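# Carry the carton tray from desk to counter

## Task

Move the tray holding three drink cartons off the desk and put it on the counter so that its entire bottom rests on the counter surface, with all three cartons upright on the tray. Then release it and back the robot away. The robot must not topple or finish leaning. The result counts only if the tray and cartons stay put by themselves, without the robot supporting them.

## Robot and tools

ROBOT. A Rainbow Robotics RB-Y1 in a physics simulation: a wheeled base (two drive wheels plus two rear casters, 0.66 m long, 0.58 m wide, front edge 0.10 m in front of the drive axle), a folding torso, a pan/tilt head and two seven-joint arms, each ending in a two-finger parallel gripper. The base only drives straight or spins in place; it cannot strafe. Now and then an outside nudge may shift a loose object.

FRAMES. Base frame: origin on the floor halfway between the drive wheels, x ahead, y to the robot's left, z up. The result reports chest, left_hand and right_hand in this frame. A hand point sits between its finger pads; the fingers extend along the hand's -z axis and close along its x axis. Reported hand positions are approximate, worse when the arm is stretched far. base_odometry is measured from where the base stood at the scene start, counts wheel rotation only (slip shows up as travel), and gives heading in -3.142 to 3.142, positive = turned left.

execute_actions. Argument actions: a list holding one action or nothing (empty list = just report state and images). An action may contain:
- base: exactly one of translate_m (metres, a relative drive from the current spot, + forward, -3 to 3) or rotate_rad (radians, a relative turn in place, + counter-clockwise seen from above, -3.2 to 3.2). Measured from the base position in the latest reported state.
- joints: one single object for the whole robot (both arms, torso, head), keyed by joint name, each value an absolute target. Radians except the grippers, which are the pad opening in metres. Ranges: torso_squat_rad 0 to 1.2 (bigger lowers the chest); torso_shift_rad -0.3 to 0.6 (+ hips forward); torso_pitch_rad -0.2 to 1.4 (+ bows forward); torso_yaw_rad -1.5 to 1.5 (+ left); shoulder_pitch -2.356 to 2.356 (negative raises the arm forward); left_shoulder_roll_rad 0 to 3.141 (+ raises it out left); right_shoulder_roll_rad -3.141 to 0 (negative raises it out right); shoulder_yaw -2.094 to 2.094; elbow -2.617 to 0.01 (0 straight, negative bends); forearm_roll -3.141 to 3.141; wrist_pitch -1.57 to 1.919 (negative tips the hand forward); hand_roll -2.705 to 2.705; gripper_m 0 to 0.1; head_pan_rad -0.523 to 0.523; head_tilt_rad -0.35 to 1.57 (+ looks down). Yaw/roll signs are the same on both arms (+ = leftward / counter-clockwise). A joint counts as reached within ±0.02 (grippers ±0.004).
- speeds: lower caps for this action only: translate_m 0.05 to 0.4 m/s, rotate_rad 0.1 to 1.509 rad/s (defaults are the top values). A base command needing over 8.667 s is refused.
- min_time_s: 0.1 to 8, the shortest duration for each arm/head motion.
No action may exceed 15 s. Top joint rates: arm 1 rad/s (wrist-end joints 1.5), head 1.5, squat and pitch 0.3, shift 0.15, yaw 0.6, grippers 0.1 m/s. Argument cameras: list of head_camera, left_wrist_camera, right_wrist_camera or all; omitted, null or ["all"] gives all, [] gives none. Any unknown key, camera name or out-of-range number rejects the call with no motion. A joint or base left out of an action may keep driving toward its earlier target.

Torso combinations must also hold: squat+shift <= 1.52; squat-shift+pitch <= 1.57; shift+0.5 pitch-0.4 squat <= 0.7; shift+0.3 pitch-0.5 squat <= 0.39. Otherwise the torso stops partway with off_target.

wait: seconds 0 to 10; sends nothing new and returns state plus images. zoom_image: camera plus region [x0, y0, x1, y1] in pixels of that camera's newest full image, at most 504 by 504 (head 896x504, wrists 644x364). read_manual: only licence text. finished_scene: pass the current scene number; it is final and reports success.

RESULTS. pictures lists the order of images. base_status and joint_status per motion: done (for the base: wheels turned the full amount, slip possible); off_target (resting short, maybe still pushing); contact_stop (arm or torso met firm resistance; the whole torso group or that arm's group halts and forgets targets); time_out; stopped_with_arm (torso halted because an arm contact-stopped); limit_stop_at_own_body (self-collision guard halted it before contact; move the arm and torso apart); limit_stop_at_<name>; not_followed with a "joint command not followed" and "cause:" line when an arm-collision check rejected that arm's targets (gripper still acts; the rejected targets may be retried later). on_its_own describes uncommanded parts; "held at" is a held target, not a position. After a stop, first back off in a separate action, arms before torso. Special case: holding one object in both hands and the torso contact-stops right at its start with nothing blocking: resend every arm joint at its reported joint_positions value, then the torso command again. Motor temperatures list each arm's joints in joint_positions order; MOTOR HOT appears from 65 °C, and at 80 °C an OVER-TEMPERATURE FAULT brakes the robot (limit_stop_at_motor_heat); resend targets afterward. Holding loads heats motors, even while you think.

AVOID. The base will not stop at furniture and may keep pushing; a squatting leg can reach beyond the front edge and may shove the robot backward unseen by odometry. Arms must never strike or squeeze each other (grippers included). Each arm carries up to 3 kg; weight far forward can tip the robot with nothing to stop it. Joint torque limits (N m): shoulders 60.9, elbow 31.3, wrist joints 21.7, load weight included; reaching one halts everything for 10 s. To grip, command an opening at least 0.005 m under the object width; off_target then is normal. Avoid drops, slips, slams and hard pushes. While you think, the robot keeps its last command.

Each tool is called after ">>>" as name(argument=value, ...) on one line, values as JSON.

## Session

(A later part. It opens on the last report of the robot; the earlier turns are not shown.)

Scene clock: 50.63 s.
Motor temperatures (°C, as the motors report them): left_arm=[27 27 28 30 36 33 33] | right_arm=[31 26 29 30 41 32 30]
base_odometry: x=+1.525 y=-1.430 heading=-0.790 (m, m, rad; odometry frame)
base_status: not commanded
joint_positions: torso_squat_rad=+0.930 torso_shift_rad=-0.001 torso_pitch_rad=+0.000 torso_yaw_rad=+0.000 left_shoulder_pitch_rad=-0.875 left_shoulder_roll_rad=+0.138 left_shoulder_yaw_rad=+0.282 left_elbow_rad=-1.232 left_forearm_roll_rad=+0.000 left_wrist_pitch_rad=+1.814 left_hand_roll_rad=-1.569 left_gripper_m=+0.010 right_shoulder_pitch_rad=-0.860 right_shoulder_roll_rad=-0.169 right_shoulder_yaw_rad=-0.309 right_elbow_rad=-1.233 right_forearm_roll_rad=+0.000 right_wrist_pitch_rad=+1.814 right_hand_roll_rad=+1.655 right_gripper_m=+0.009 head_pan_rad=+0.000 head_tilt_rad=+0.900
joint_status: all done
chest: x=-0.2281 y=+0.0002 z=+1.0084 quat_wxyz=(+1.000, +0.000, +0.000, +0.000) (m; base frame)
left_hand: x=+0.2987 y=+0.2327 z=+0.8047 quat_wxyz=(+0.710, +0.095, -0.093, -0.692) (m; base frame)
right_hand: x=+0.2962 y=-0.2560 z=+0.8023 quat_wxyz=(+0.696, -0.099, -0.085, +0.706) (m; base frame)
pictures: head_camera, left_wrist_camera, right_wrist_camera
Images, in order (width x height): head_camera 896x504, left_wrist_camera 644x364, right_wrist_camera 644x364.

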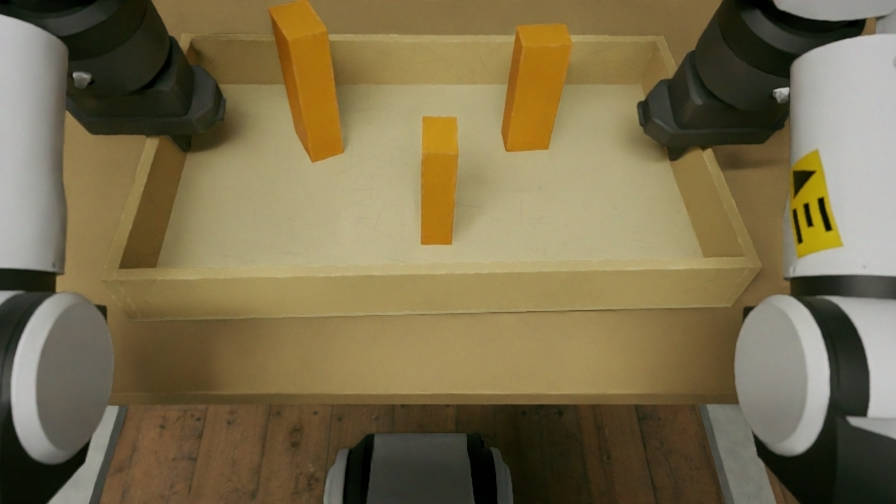

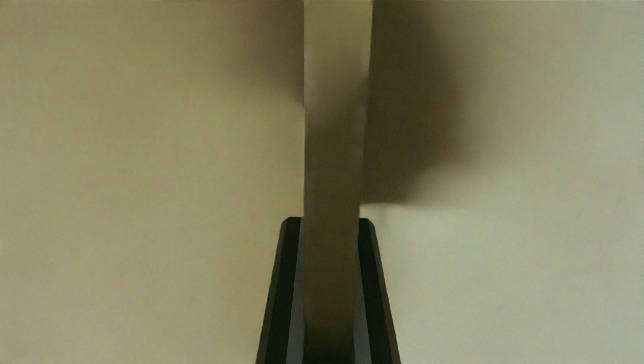

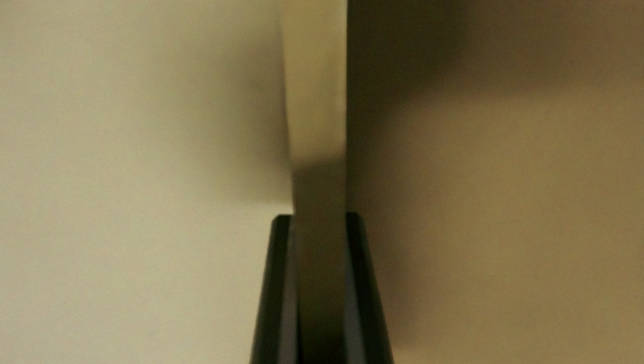

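>>> execute_actions(actions=[{"base":{"translate_m":-0.8},"joints":{"torso_squat_rad":0.0,"head_tilt_rad":0.6}}], cameras=["head_camera"])

>>> execute_actions(actions=[{"base":{"rotate_rad":3.05},"speeds":{"rotate_rad":0.9}}], cameras=["head_camera"])

Scene clock: 55.20 s.
Motor temperatures (°C, as the motors report them): left_arm=[27 27 28 30 36 33 33] | right_arm=[32 26 29 30 41 32 30]
base_odometry: x=+0.962 y=-0.861 heading=-0.789 (m, m, rad; odometry frame)
base_status: done
joint_positions: torso_squat_rad=+0.000 torso_shift_rad=-0.001 torso_pitch_rad=+0.001 torso_yaw_rad=+0.000 left_shoulder_pitch_rad=-0.875 left_shoulder_roll_rad=+0.138 left_shoulder_yaw_rad=+0.282 left_elbow_rad=-1.232 left_forearm_roll_rad=+0.000 left_wrist_pitch_rad=+1.814 left_hand_roll_rad=-1.569 left_gripper_m=+0.010 right_shoulder_pitch_rad=-0.860 right_shoulder_roll_rad=-0.169 right_shoulder_yaw_rad=-0.309 right_elbow_rad=-1.233 right_forearm_roll_rad=+0.000 right_wrist_pitch_rad=+1.814 right_hand_roll_rad=+1.655 right_gripper_m=+0.009 head_pan_rad=+0.000 head_tilt_rad=+0.600
joint_status: all done
chest: x=-0.2283 y=+0.0003 z=+1.2899 quat_wxyz=(+1.000, +0.000, +0.000, +0.000) (m; base frame)
left_hand: x=+0.2985 y=+0.2328 z=+1.0861 quat_wxyz=(+0.710, +0.095, -0.093, -0.692) (m; base frame)
right_hand: x=+0.2960 y=-0.2558 z=+1.0836 quat_wxyz=(+0.696, -0.099, -0.085, +0.706) (m; base frame)
pictures: head_camera
Images, in order (width x height): head_camera 896x504.

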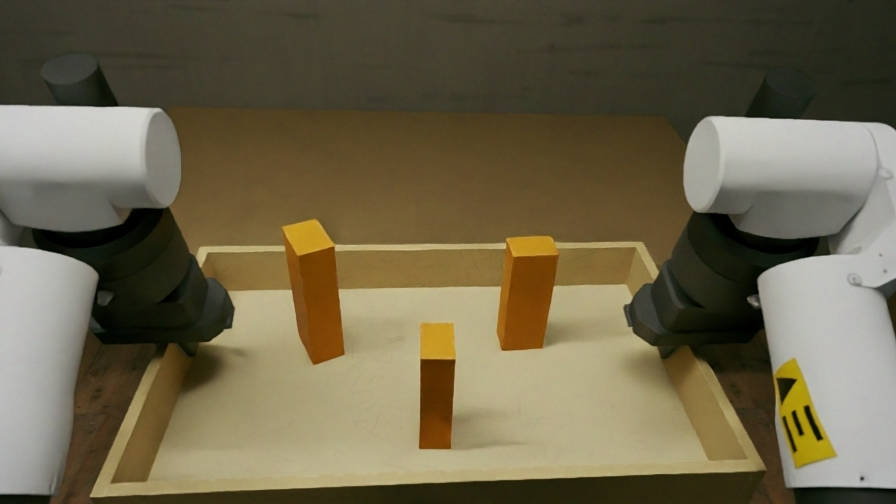

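Scene clock: 60.73 s.
Motor temperatures (°C, as the motors report them): left_arm=[27 27 28 30 36 33 33] | right_arm=[32 26 29 30 41 32 30]
base_odometry: x=+0.962 y=-0.861 heading=+2.261 (m, m, rad; odometry frame)
base_status: done
joint_positions: torso_squat_rad=+0.000 torso_shift_rad=-0.001 torso_pitch_rad=+0.000 torso_yaw_rad=+0.000 left_shoulder_pitch_rad=-0.875 left_shoulder_roll_rad=+0.138 left_shoulder_yaw_rad=+0.282 left_elbow_rad=-1.232 left_forearm_roll_rad=+0.000 left_wrist_pitch_rad=+1.814 left_hand_roll_rad=-1.569 left_gripper_m=+0.010 right_shoulder_pitch_rad=-0.860 right_shoulder_roll_rad=-0.169 right_shoulder_yaw_rad=-0.309 right_elbow_rad=-1.233 right_forearm_roll_rad=+0.000 right_wrist_pitch_rad=+1.814 right_hand_roll_rad=+1.655 right_gripper_m=+0.009 head_pan_rad=+0.000 head_tilt_rad=+0.600
joint_status: not commanded
chest: x=-0.2283 y=+0.0003 z=+1.2899 quat_wxyz=(+1.000, +0.000, +0.000, +0.000) (m; base frame)
left_hand: x=+0.2984 y=+0.2328 z=+1.0862 quat_wxyz=(+0.710, +0.095, -0.093, -0.692) (m; base frame)
right_hand: x=+0.2959 y=-0.2558 z=+1.0837 quat_wxyz=(+0.696, -0.099, -0.085, +0.706) (m; base frame)
pictures: head_camera
Images, in order (width x height): head_camera 896x504.

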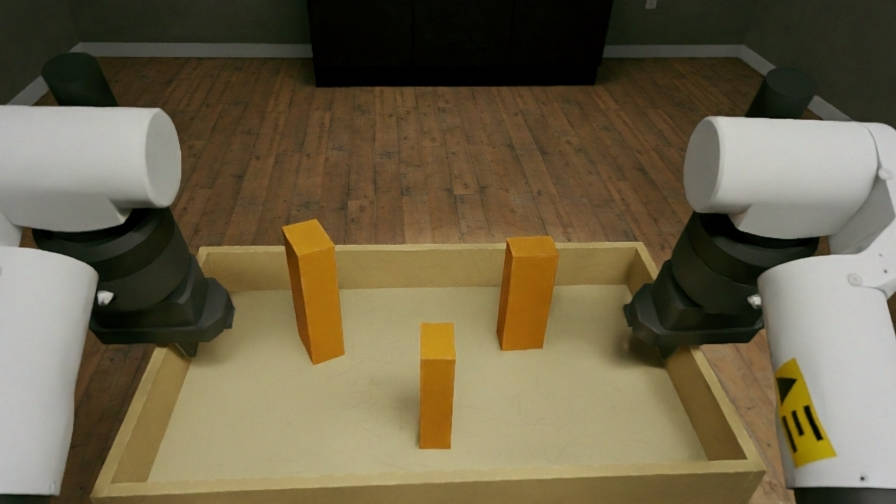

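>>> execute_actions(actions=[{"base":{"translate_m":2.8},"joints":{"head_tilt_rad":0.5}}])

Scene clock: 69.47 s.
Motor temperatures (°C, as the motors report them): left_arm=[28 27 28 30 36 33 33] | right_arm=[32 26 29 30 41 32 30]
base_odometry: x=-0.822 y=+1.297 heading=+2.262 (m, m, rad; odometry frame)
base_status: done
joint_positions: torso_squat_rad=+0.000 torso_shift_rad=-0.001 torso_pitch_rad=+0.000 torso_yaw_rad=+0.000 left_shoulder_pitch_rad=-0.875 left_shoulder_roll_rad=+0.138 left_shoulder_yaw_rad=+0.282 left_elbow_rad=-1.232 left_forearm_roll_rad=+0.000 left_wrist_pitch_rad=+1.814 left_hand_roll_rad=-1.569 left_gripper_m=+0.010 right_shoulder_pitch_rad=-0.860 right_shoulder_roll_rad=-0.169 right_shoulder_yaw_rad=-0.309 right_elbow_rad=-1.233 right_forearm_roll_rad=+0.000 right_wrist_pitch_rad=+1.814 right_hand_roll_rad=+1.655 right_gripper_m=+0.009 head_pan_rad=+0.000 head_tilt_rad=+0.500
joint_status: all done
chest: x=-0.2283 y=+0.0003 z=+1.2899 quat_wxyz=(+1.000, +0.000, +0.000, +0.000) (m; base frame)
left_hand: x=+0.2985 y=+0.2328 z=+1.0861 quat_wxyz=(+0.710, +0.095, -0.093, -0.692) (m; base frame)
right_hand: x=+0.2960 y=-0.2558 z=+1.0837 quat_wxyz=(+0.696, -0.099, -0.085, +0.706) (m; base frame)
pictures: head_camera, left_wrist_camera, right_wrist_camera
Images, in order (width x height): head_camera 896x504, left_wrist_camera 644x364, right_wrist_camera 644x364.

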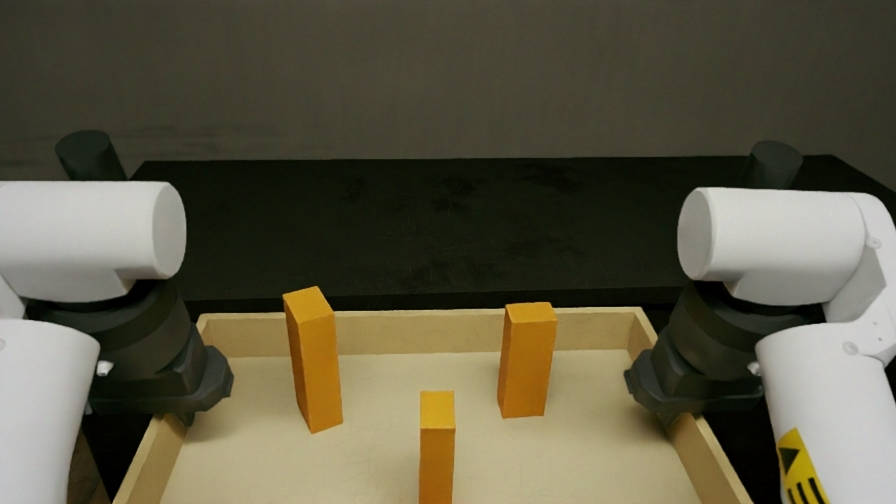

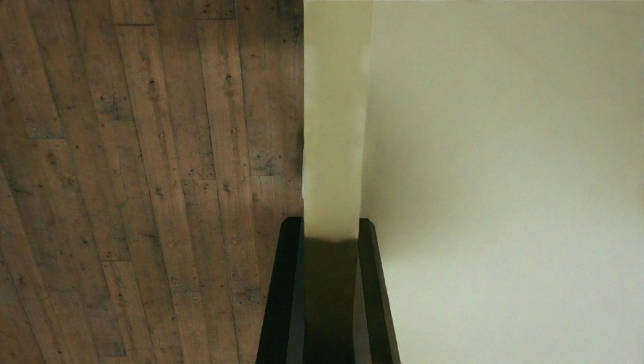

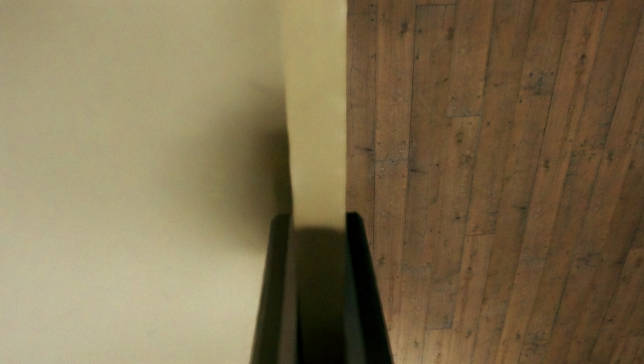

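>>> zoom_image(camera="head_camera", region=[130, 130, 634, 340])

Region (130, 130, 634, 340) of head_camera's 896x504 image, scaled by 1.000; it fills the top 210 rows of this view, and the rest is white.

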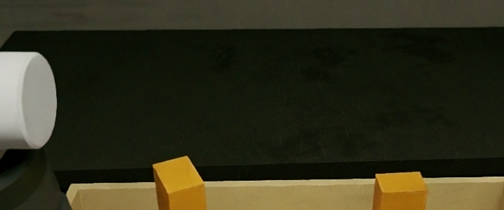

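>>> execute_actions(actions=[{"base":{"translate_m":0.5},"joints":{"torso_shift_rad":0.2,"head_tilt_rad":1.0}}])

Scene clock: 72.70 s.
Motor temperatures (°C, as the motors report them): left_arm=[28 27 28 30 36 33 33] | right_arm=[32 26 29 30 41 32 30]
base_odometry: x=-1.140 y=+1.683 heading=+2.262 (m, m, rad; odometry frame)
base_status: done
joint_positions: torso_squat_rad=+0.000 torso_shift_rad=+0.200 torso_pitch_rad=+0.001 torso_yaw_rad=+0.000 left_shoulder_pitch_rad=-0.875 left_shoulder_roll_rad=+0.138 left_shoulder_yaw_rad=+0.282 left_elbow_rad=-1.232 left_forearm_roll_rad=+0.000 left_wrist_pitch_rad=+1.814 left_hand_roll_rad=-1.569 left_gripper_m=+0.010 right_shoulder_pitch_rad=-0.860 right_shoulder_roll_rad=-0.169 right_shoulder_yaw_rad=-0.309 right_elbow_rad=-1.233 right_forearm_roll_rad=+0.000 right_wrist_pitch_rad=+1.814 right_hand_roll_rad=+1.655 right_gripper_m=+0.009 head_pan_rad=+0.000 head_tilt_rad=+1.000
joint_status: all done
chest: x=-0.0885 y=+0.0003 z=+1.2759 quat_wxyz=(+1.000, +0.000, +0.000, +0.000) (m; base frame)
left_hand: x=+0.4382 y=+0.2328 z=+1.0721 quat_wxyz=(+0.710, +0.095, -0.093, -0.692) (m; base frame)
right_hand: x=+0.4357 y=-0.2558 z=+1.0696 quat_wxyz=(+0.696, -0.099, -0.085, +0.706) (m; base frame)
pictures: head_camera, left_wrist_camera, right_wrist_camera
Images, in order (width x height): head_camera 896x504, left_wrist_camera 644x364, right_wrist_camera 644x364.

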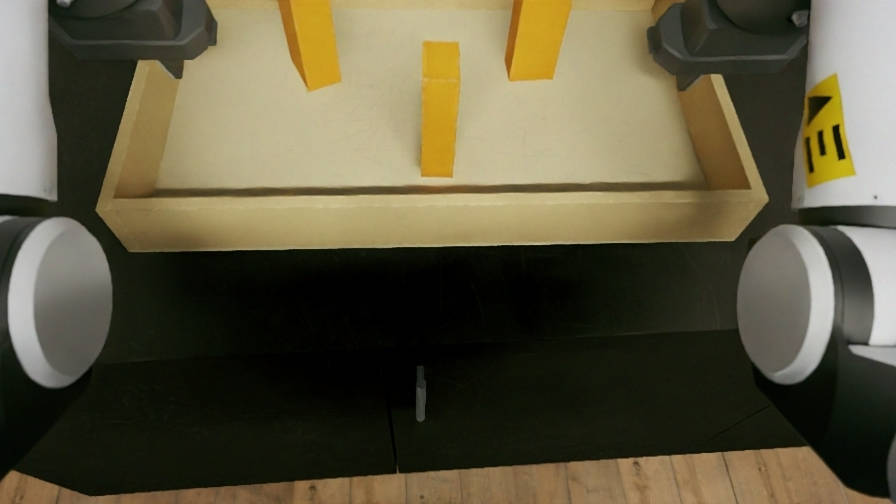

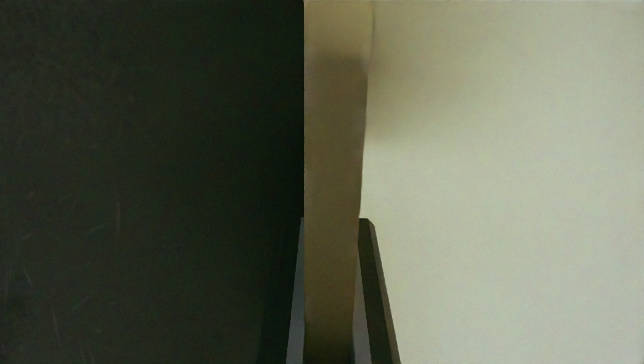

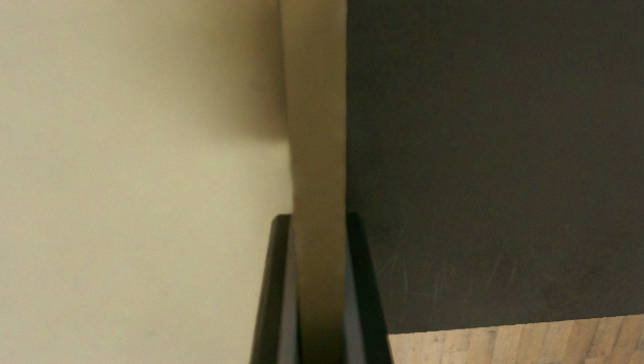

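>>> execute_actions(actions=[{"base":{"translate_m":0.08},"joints":{"torso_squat_rad":0.45}}])

Scene clock: 75.60 s.
Motor temperatures (°C, as the motors report them): left_arm=[28 27 28 30 36 33 33] | right_arm=[32 26 29 30 41 32 30]
base_odometry: x=-1.191 y=+1.744 heading=+2.263 (m, m, rad; odometry frame)
base_status: done
joint_positions: torso_squat_rad=+0.450 torso_shift_rad=+0.200 torso_pitch_rad=+0.000 torso_yaw_rad=+0.000 left_shoulder_pitch_rad=-0.875 left_shoulder_roll_rad=+0.138 left_shoulder_yaw_rad=+0.282 left_elbow_rad=-1.232 left_forearm_roll_rad=+0.000 left_wrist_pitch_rad=+1.814 left_hand_roll_rad=-1.569 left_gripper_m=+0.010 right_shoulder_pitch_rad=-0.860 right_shoulder_roll_rad=-0.169 right_shoulder_yaw_rad=-0.309 right_elbow_rad=-1.233 right_forearm_roll_rad=+0.000 right_wrist_pitch_rad=+1.814 right_hand_roll_rad=+1.655 right_gripper_m=+0.009 head_pan_rad=+0.000 head_tilt_rad=+1.000
joint_status: all done
chest: x=-0.1026 y=+0.0003 z=+1.2077 quat_wxyz=(+1.000, +0.000, +0.000, +0.000) (m; base frame)
left_hand: x=+0.4242 y=+0.2327 z=+1.0040 quat_wxyz=(+0.710, +0.095, -0.093, -0.692) (m; base frame)
right_hand: x=+0.4217 y=-0.2559 z=+1.0015 quat_wxyz=(+0.696, -0.099, -0.085, +0.706) (m; base frame)
pictures: head_camera, left_wrist_camera, right_wrist_camera
Images, in order (width x height): head_camera 896x504, left_wrist_camera 644x364, right_wrist_camera 644x364.

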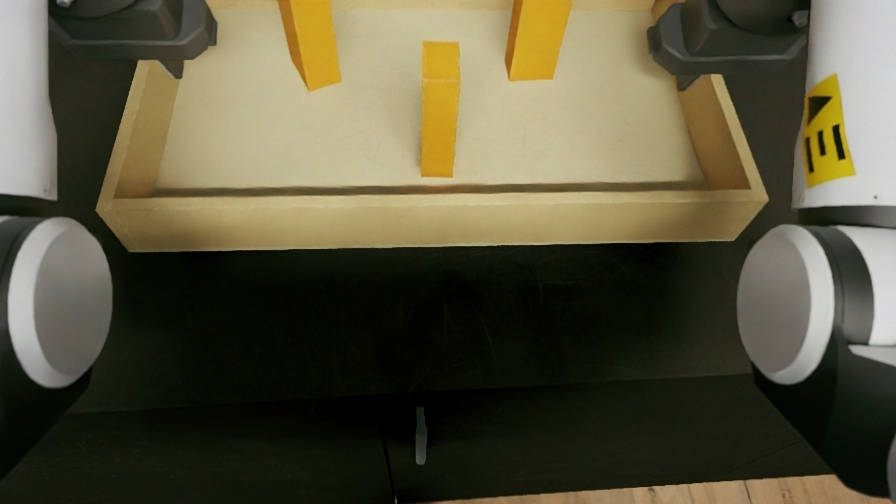

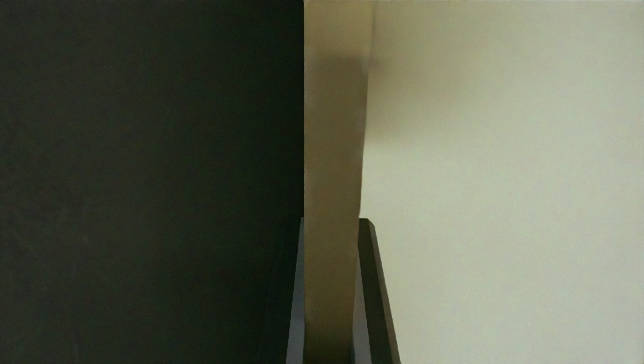

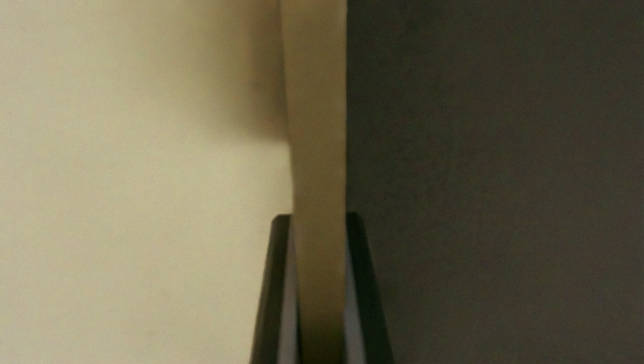

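>>> zoom_image(camera="head_camera", region=[300, 230, 600, 504])

Region (300, 230, 600, 504) of head_camera's 896x504 image, scaled by 1.680, with more detail than that image has; it fills the top 460 rows of this view, and the rest is white.

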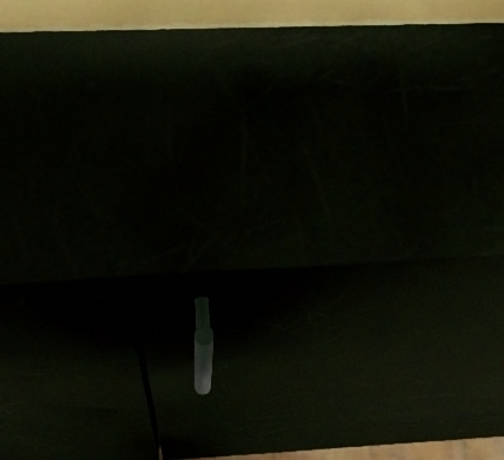

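>>> execute_actions(actions=[{"joints":{"torso_squat_rad":0.54}}])

Scene clock: 77.10 s.
Motor temperatures (°C, as the motors report them): left_arm=[28 27 28 30 36 33 33] | right_arm=[32 26 29 30 41 32 30]
base_odometry: x=-1.191 y=+1.744 heading=+2.263 (m, m, rad; odometry frame)
base_status: not commanded
joint_positions: torso_squat_rad=+0.540 torso_shift_rad=+0.200 torso_pitch_rad=+0.000 torso_yaw_rad=+0.000 left_shoulder_pitch_rad=-0.875 left_shoulder_roll_rad=+0.138 left_shoulder_yaw_rad=+0.282 left_elbow_rad=-1.232 left_forearm_roll_rad=+0.000 left_wrist_pitch_rad=+1.814 left_hand_roll_rad=-1.569 left_gripper_m=+0.010 right_shoulder_pitch_rad=-0.860 right_shoulder_roll_rad=-0.169 right_shoulder_yaw_rad=-0.309 right_elbow_rad=-1.233 right_forearm_roll_rad=+0.000 right_wrist_pitch_rad=+1.814 right_hand_roll_rad=+1.655 right_gripper_m=+0.009 head_pan_rad=+0.000 head_tilt_rad=+1.000
joint_status: all done
chest: x=-0.1085 y=+0.0003 z=+1.1784 quat_wxyz=(+1.000, +0.000, +0.000, +0.000) (m; base frame)
left_hand: x=+0.4182 y=+0.2327 z=+0.9747 quat_wxyz=(+0.710, +0.095, -0.093, -0.692) (m; base frame)
right_hand: x=+0.4157 y=-0.2559 z=+0.9722 quat_wxyz=(+0.696, -0.099, -0.085, +0.706) (m; base frame)
pictures: head_camera, left_wrist_camera, right_wrist_camera
Images, in order (width x height): head_camera 896x504, left_wrist_camera 644x364, right_wrist_camera 644x364.

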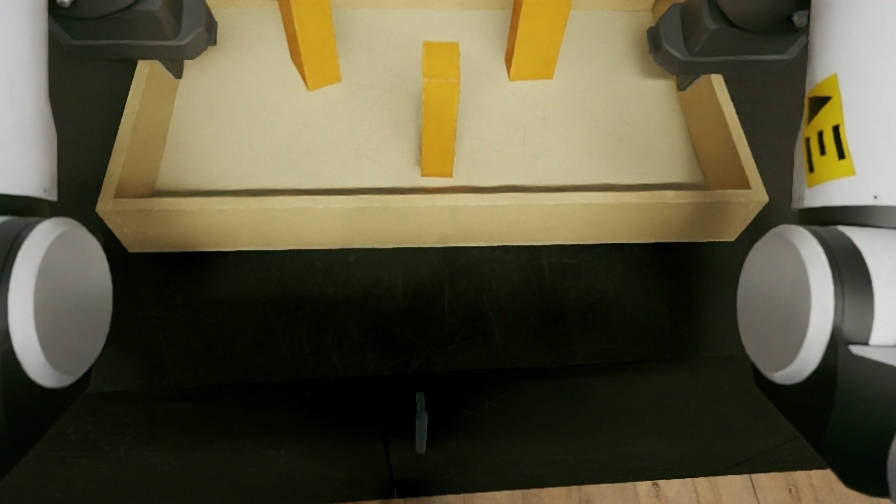

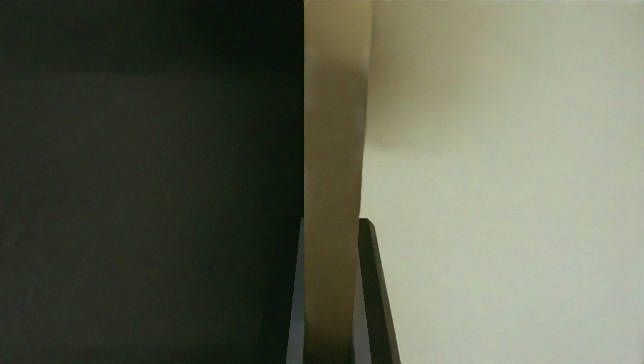

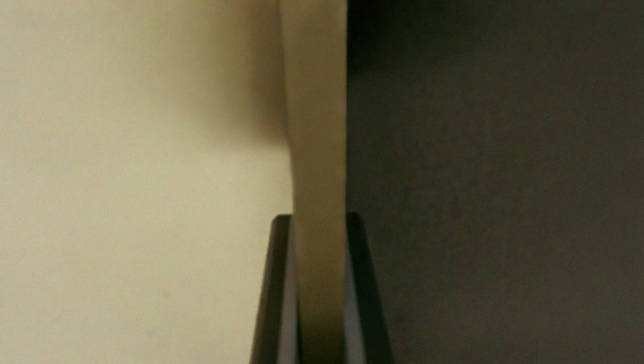

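>>> execute_actions(actions=[{"joints":{"torso_squat_rad":0.585}}])

Scene clock: 78.20 s.
Motor temperatures (°C, as the motors report them): left_arm=[28 27 28 30 36 33 33] | right_arm=[32 26 29 30 41 32 30]
base_odometry: x=-1.191 y=+1.744 heading=+2.263 (m, m, rad; odometry frame)
base_status: not commanded
joint_positions: torso_squat_rad=+0.585 torso_shift_rad=+0.200 torso_pitch_rad=+0.000 torso_yaw_rad=+0.000 left_shoulder_pitch_rad=-0.875 left_shoulder_roll_rad=+0.138 left_shoulder_yaw_rad=+0.282 left_elbow_rad=-1.232 left_forearm_roll_rad=+0.000 left_wrist_pitch_rad=+1.814 left_hand_roll_rad=-1.569 left_gripper_m=+0.010 right_shoulder_pitch_rad=-0.860 right_shoulder_roll_rad=-0.169 right_shoulder_yaw_rad=-0.309 right_elbow_rad=-1.233 right_forearm_roll_rad=+0.000 right_wrist_pitch_rad=+1.814 right_hand_roll_rad=+1.655 right_gripper_m=+0.009 head_pan_rad=+0.000 head_tilt_rad=+1.000
joint_status: all done
chest: x=-0.1119 y=+0.0003 z=+1.1619 quat_wxyz=(+1.000, +0.000, +0.000, +0.000) (m; base frame)
left_hand: x=+0.4149 y=+0.2327 z=+0.9582 quat_wxyz=(+0.710, +0.095, -0.093, -0.692) (m; base frame)
right_hand: x=+0.4124 y=-0.2559 z=+0.9557 quat_wxyz=(+0.696, -0.099, -0.085, +0.706) (m; base frame)
pictures: head_camera, left_wrist_camera, right_wrist_camera
Images, in order (width x height): head_camera 896x504, left_wrist_camera 644x364, right_wrist_camera 644x364.

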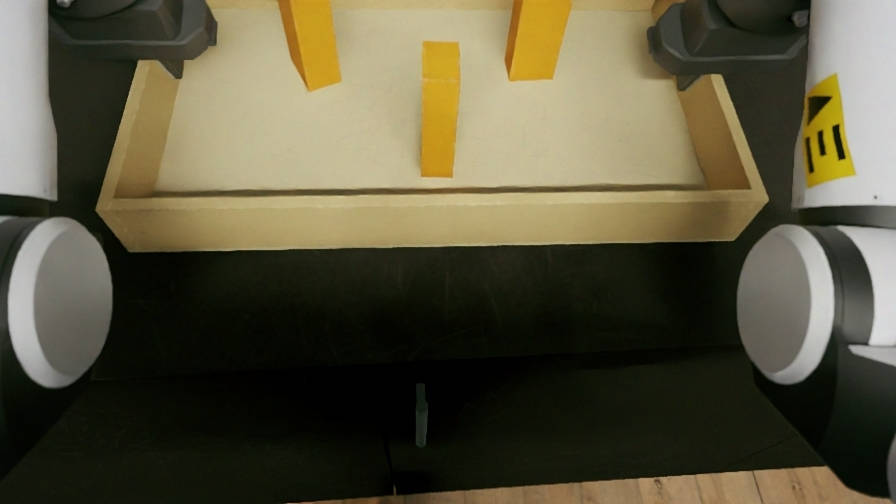

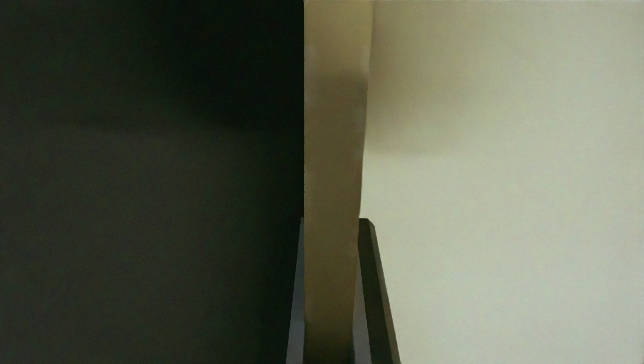

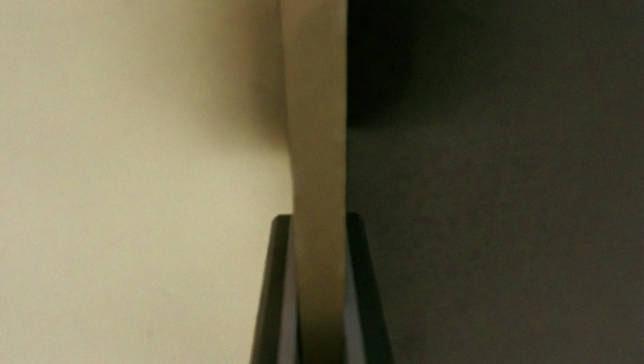

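>>> execute_actions(actions=[{"joints":{"torso_squat_rad":0.595}}])

Scene clock: 78.97 s.
Motor temperatures (°C, as the motors report them): left_arm=[28 27 28 30 36 33 33] | right_arm=[32 26 29 30 41 32 30]
base_odometry: x=-1.191 y=+1.744 heading=+2.263 (m, m, rad; odometry frame)
base_status: not commanded
joint_positions: torso_squat_rad=+0.595 torso_shift_rad=+0.200 torso_pitch_rad=-0.001 torso_yaw_rad=+0.000 left_shoulder_pitch_rad=-0.876 left_shoulder_roll_rad=+0.138 left_shoulder_yaw_rad=+0.282 left_elbow_rad=-1.233 left_forearm_roll_rad=+0.000 left_wrist_pitch_rad=+1.814 left_hand_roll_rad=-1.569 left_gripper_m=+0.010 right_shoulder_pitch_rad=-0.861 right_shoulder_roll_rad=-0.169 right_shoulder_yaw_rad=-0.309 right_elbow_rad=-1.233 right_forearm_roll_rad=+0.000 right_wrist_pitch_rad=+1.814 right_hand_roll_rad=+1.655 right_gripper_m=+0.009 head_pan_rad=+0.000 head_tilt_rad=+1.000
joint_status: all done
chest: x=-0.1131 y=+0.0002 z=+1.1581 quat_wxyz=(+1.000, +0.000, +0.000, +0.000) (m; base frame)
left_hand: x=+0.4144 y=+0.2326 z=+0.9558 quat_wxyz=(+0.710, +0.096, -0.094, -0.692) (m; base frame)
right_hand: x=+0.4118 y=-0.2559 z=+0.9531 quat_wxyz=(+0.696, -0.100, -0.086, +0.706) (m; base frame)
pictures: head_camera, left_wrist_camera, right_wrist_camera
Images, in order (width x height): head_camera 896x504, left_wrist_camera 644x364, right_wrist_camera 644x364.

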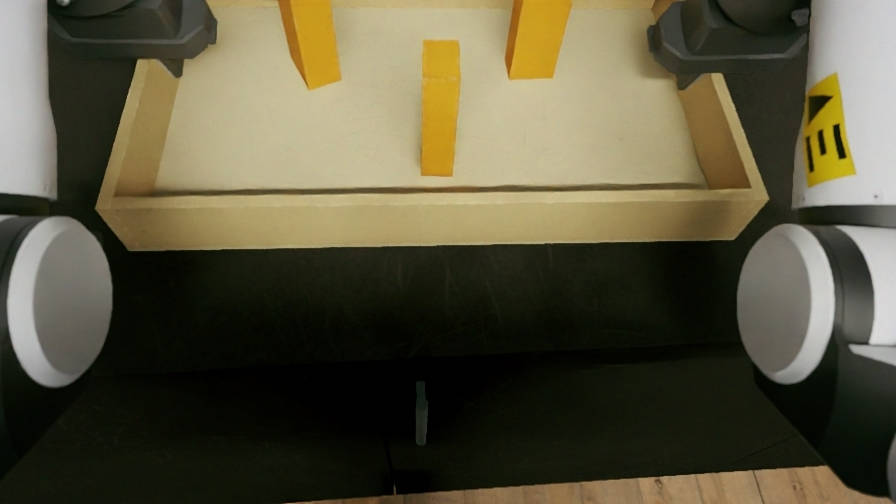

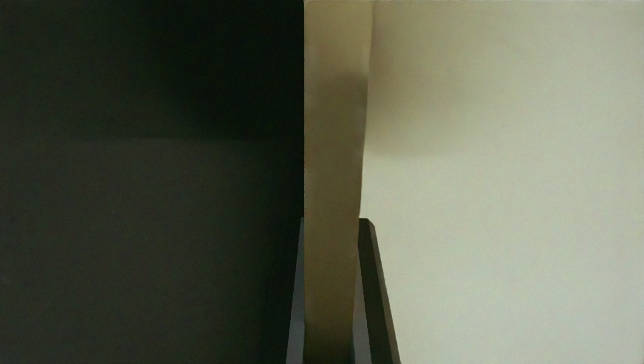

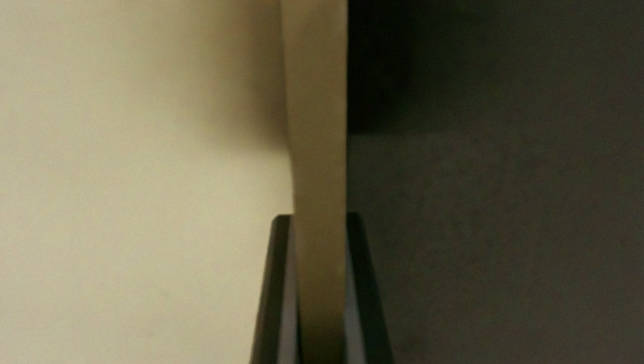

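The tray is resting on the counter now that the arms are unloaded. I'll release it.

>>> execute_actions(actions=[{"joints":{"left_gripper_m":0.05,"right_gripper_m":0.05}}], cameras=[])

>>> execute_actions(actions=[{"joints":{"torso_squat_rad":0.2,"head_tilt_rad":0.8}}], cameras=["head_camera"])

Scene clock: 80.17 s.
Motor temperatures (°C, as the motors report them): left_arm=[28 27 28 30 36 33 33] | right_arm=[32 26 29 30 41 32 30]
base_odometry: x=-1.191 y=+1.744 heading=+2.263 (m, m, rad; odometry frame)
base_status: not commanded
joint_positions: torso_squat_rad=+0.595 torso_shift_rad=+0.200 torso_pitch_rad=+0.000 torso_yaw_rad=+0.000 left_shoulder_pitch_rad=-0.876 left_shoulder_roll_rad=+0.138 left_shoulder_yaw_rad=+0.282 left_elbow_rad=-1.233 left_forearm_roll_rad=+0.000 left_wrist_pitch_rad=+1.814 left_hand_roll_rad=-1.569 left_gripper_m=+0.050 right_shoulder_pitch_rad=-0.861 right_shoulder_roll_rad=-0.169 right_shoulder_yaw_rad=-0.309 right_elbow_rad=-1.233 right_forearm_roll_rad=+0.000 right_wrist_pitch_rad=+1.814 right_hand_roll_rad=+1.655 right_gripper_m=+0.050 head_pan_rad=+0.000 head_tilt_rad=+1.000
joint_status: all done
chest: x=-0.1129 y=+0.0002 z=+1.1581 quat_wxyz=(+1.000, +0.000, +0.000, +0.000) (m; base frame)
left_hand: x=+0.4144 y=+0.2326 z=+0.9555 quat_wxyz=(+0.710, +0.096, -0.094, -0.692) (m; base frame)
right_hand: x=+0.4118 y=-0.2559 z=+0.9528 quat_wxyz=(+0.696, -0.100, -0.086, +0.706) (m; base frame)
pictures: none
No camera images: the call's "cameras" was empty. Leave "cameras" out to get every camera's image.

Scene clock: 82.27 s.
Motor temperatures (°C, as the motors report them): left_arm=[28 27 28 30 36 33 33] | right_arm=[32 26 29 30 41 32 30]
base_odometry: x=-1.191 y=+1.744 heading=+2.263 (m, m, rad; odometry frame)
base_status: not commanded
joint_positions: torso_squat_rad=+0.200 torso_shift_rad=+0.200 torso_pitch_rad=+0.000 torso_yaw_rad=+0.000 left_shoulder_pitch_rad=-0.876 left_shoulder_roll_rad=+0.138 left_shoulder_yaw_rad=+0.282 left_elbow_rad=-1.233 left_forearm_roll_rad=+0.000 left_wrist_pitch_rad=+1.814 left_hand_roll_rad=-1.569 left_gripper_m=+0.050 right_shoulder_pitch_rad=-0.860 right_shoulder_roll_rad=-0.169 right_shoulder_yaw_rad=-0.309 right_elbow_rad=-1.233 right_forearm_roll_rad=+0.000 right_wrist_pitch_rad=+1.814 right_hand_roll_rad=+1.655 right_gripper_m=+0.050 head_pan_rad=+0.000 head_tilt_rad=+0.800
joint_status: all done
chest: x=-0.0916 y=+0.0003 z=+1.2623 quat_wxyz=(+1.000, +0.000, +0.000, +0.000) (m; base frame)
left_hand: x=+0.4356 y=+0.2327 z=+1.0595 quat_wxyz=(+0.710, +0.096, -0.094, -0.692) (m; base frame)
right_hand: x=+0.4330 y=-0.2559 z=+1.0568 quat_wxyz=(+0.696, -0.100, -0.086, +0.706) (m; base frame)
pictures: head_camera
Images, in order (width x height): head_camera 896x504.

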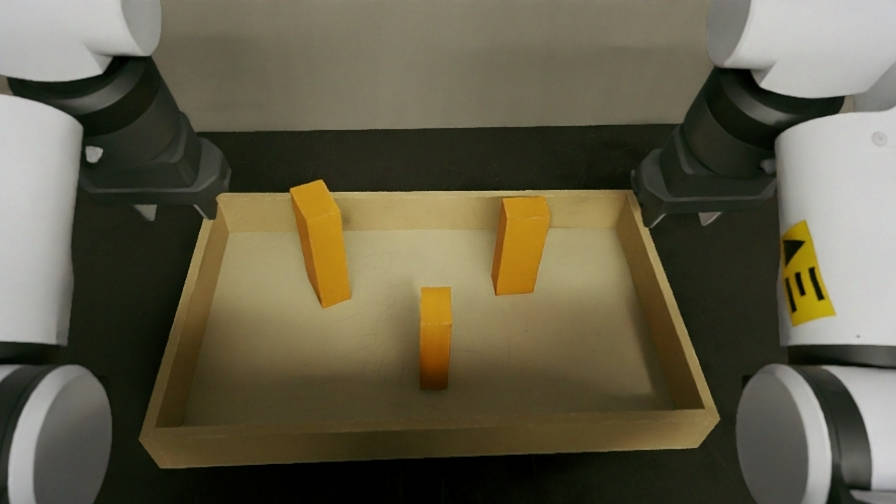

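>>> execute_actions(actions=[{"base":{"translate_m":-0.5},"joints":{"torso_shift_rad":0.0,"head_tilt_rad":0.6}}], cameras=["head_camera"])

Scene clock: 85.00 s.
Motor temperatures (°C, as the motors report them): left_arm=[28 27 28 30 36 33 33] | right_arm=[32 26 29 30 41 32 30]
base_odometry: x=-0.872 y=+1.359 heading=+2.264 (m, m, rad; odometry frame)
base_status: done
joint_positions: torso_squat_rad=+0.200 torso_shift_rad=+0.000 torso_pitch_rad=+0.000 torso_yaw_rad=+0.000 left_shoulder_pitch_rad=-0.876 left_shoulder_roll_rad=+0.138 left_shoulder_yaw_rad=+0.282 left_elbow_rad=-1.233 left_forearm_roll_rad=+0.000 left_wrist_pitch_rad=+1.814 left_hand_roll_rad=-1.569 left_gripper_m=+0.050 right_shoulder_pitch_rad=-0.860 right_shoulder_roll_rad=-0.169 right_shoulder_yaw_rad=-0.309 right_elbow_rad=-1.233 right_forearm_roll_rad=+0.000 right_wrist_pitch_rad=+1.814 right_hand_roll_rad=+1.655 right_gripper_m=+0.050 head_pan_rad=+0.000 head_tilt_rad=+0.600
joint_status: all done
chest: x=-0.2281 y=+0.0003 z=+1.2760 quat_wxyz=(+1.000, +0.000, +0.000, +0.000) (m; base frame)
left_hand: x=+0.2992 y=+0.2327 z=+1.0733 quat_wxyz=(+0.710, +0.096, -0.094, -0.692) (m; base frame)
right_hand: x=+0.2966 y=-0.2559 z=+1.0706 quat_wxyz=(+0.696, -0.100, -0.086, +0.706) (m; base frame)
pictures: head_camera
Images, in order (width x height): head_camera 896x504.

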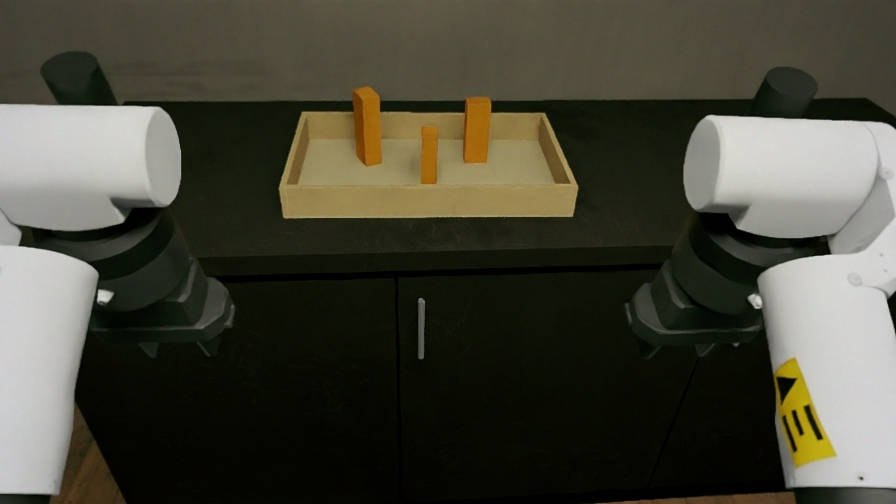

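>>> finished_scene(scene=1)

The scene is finished: the task was done.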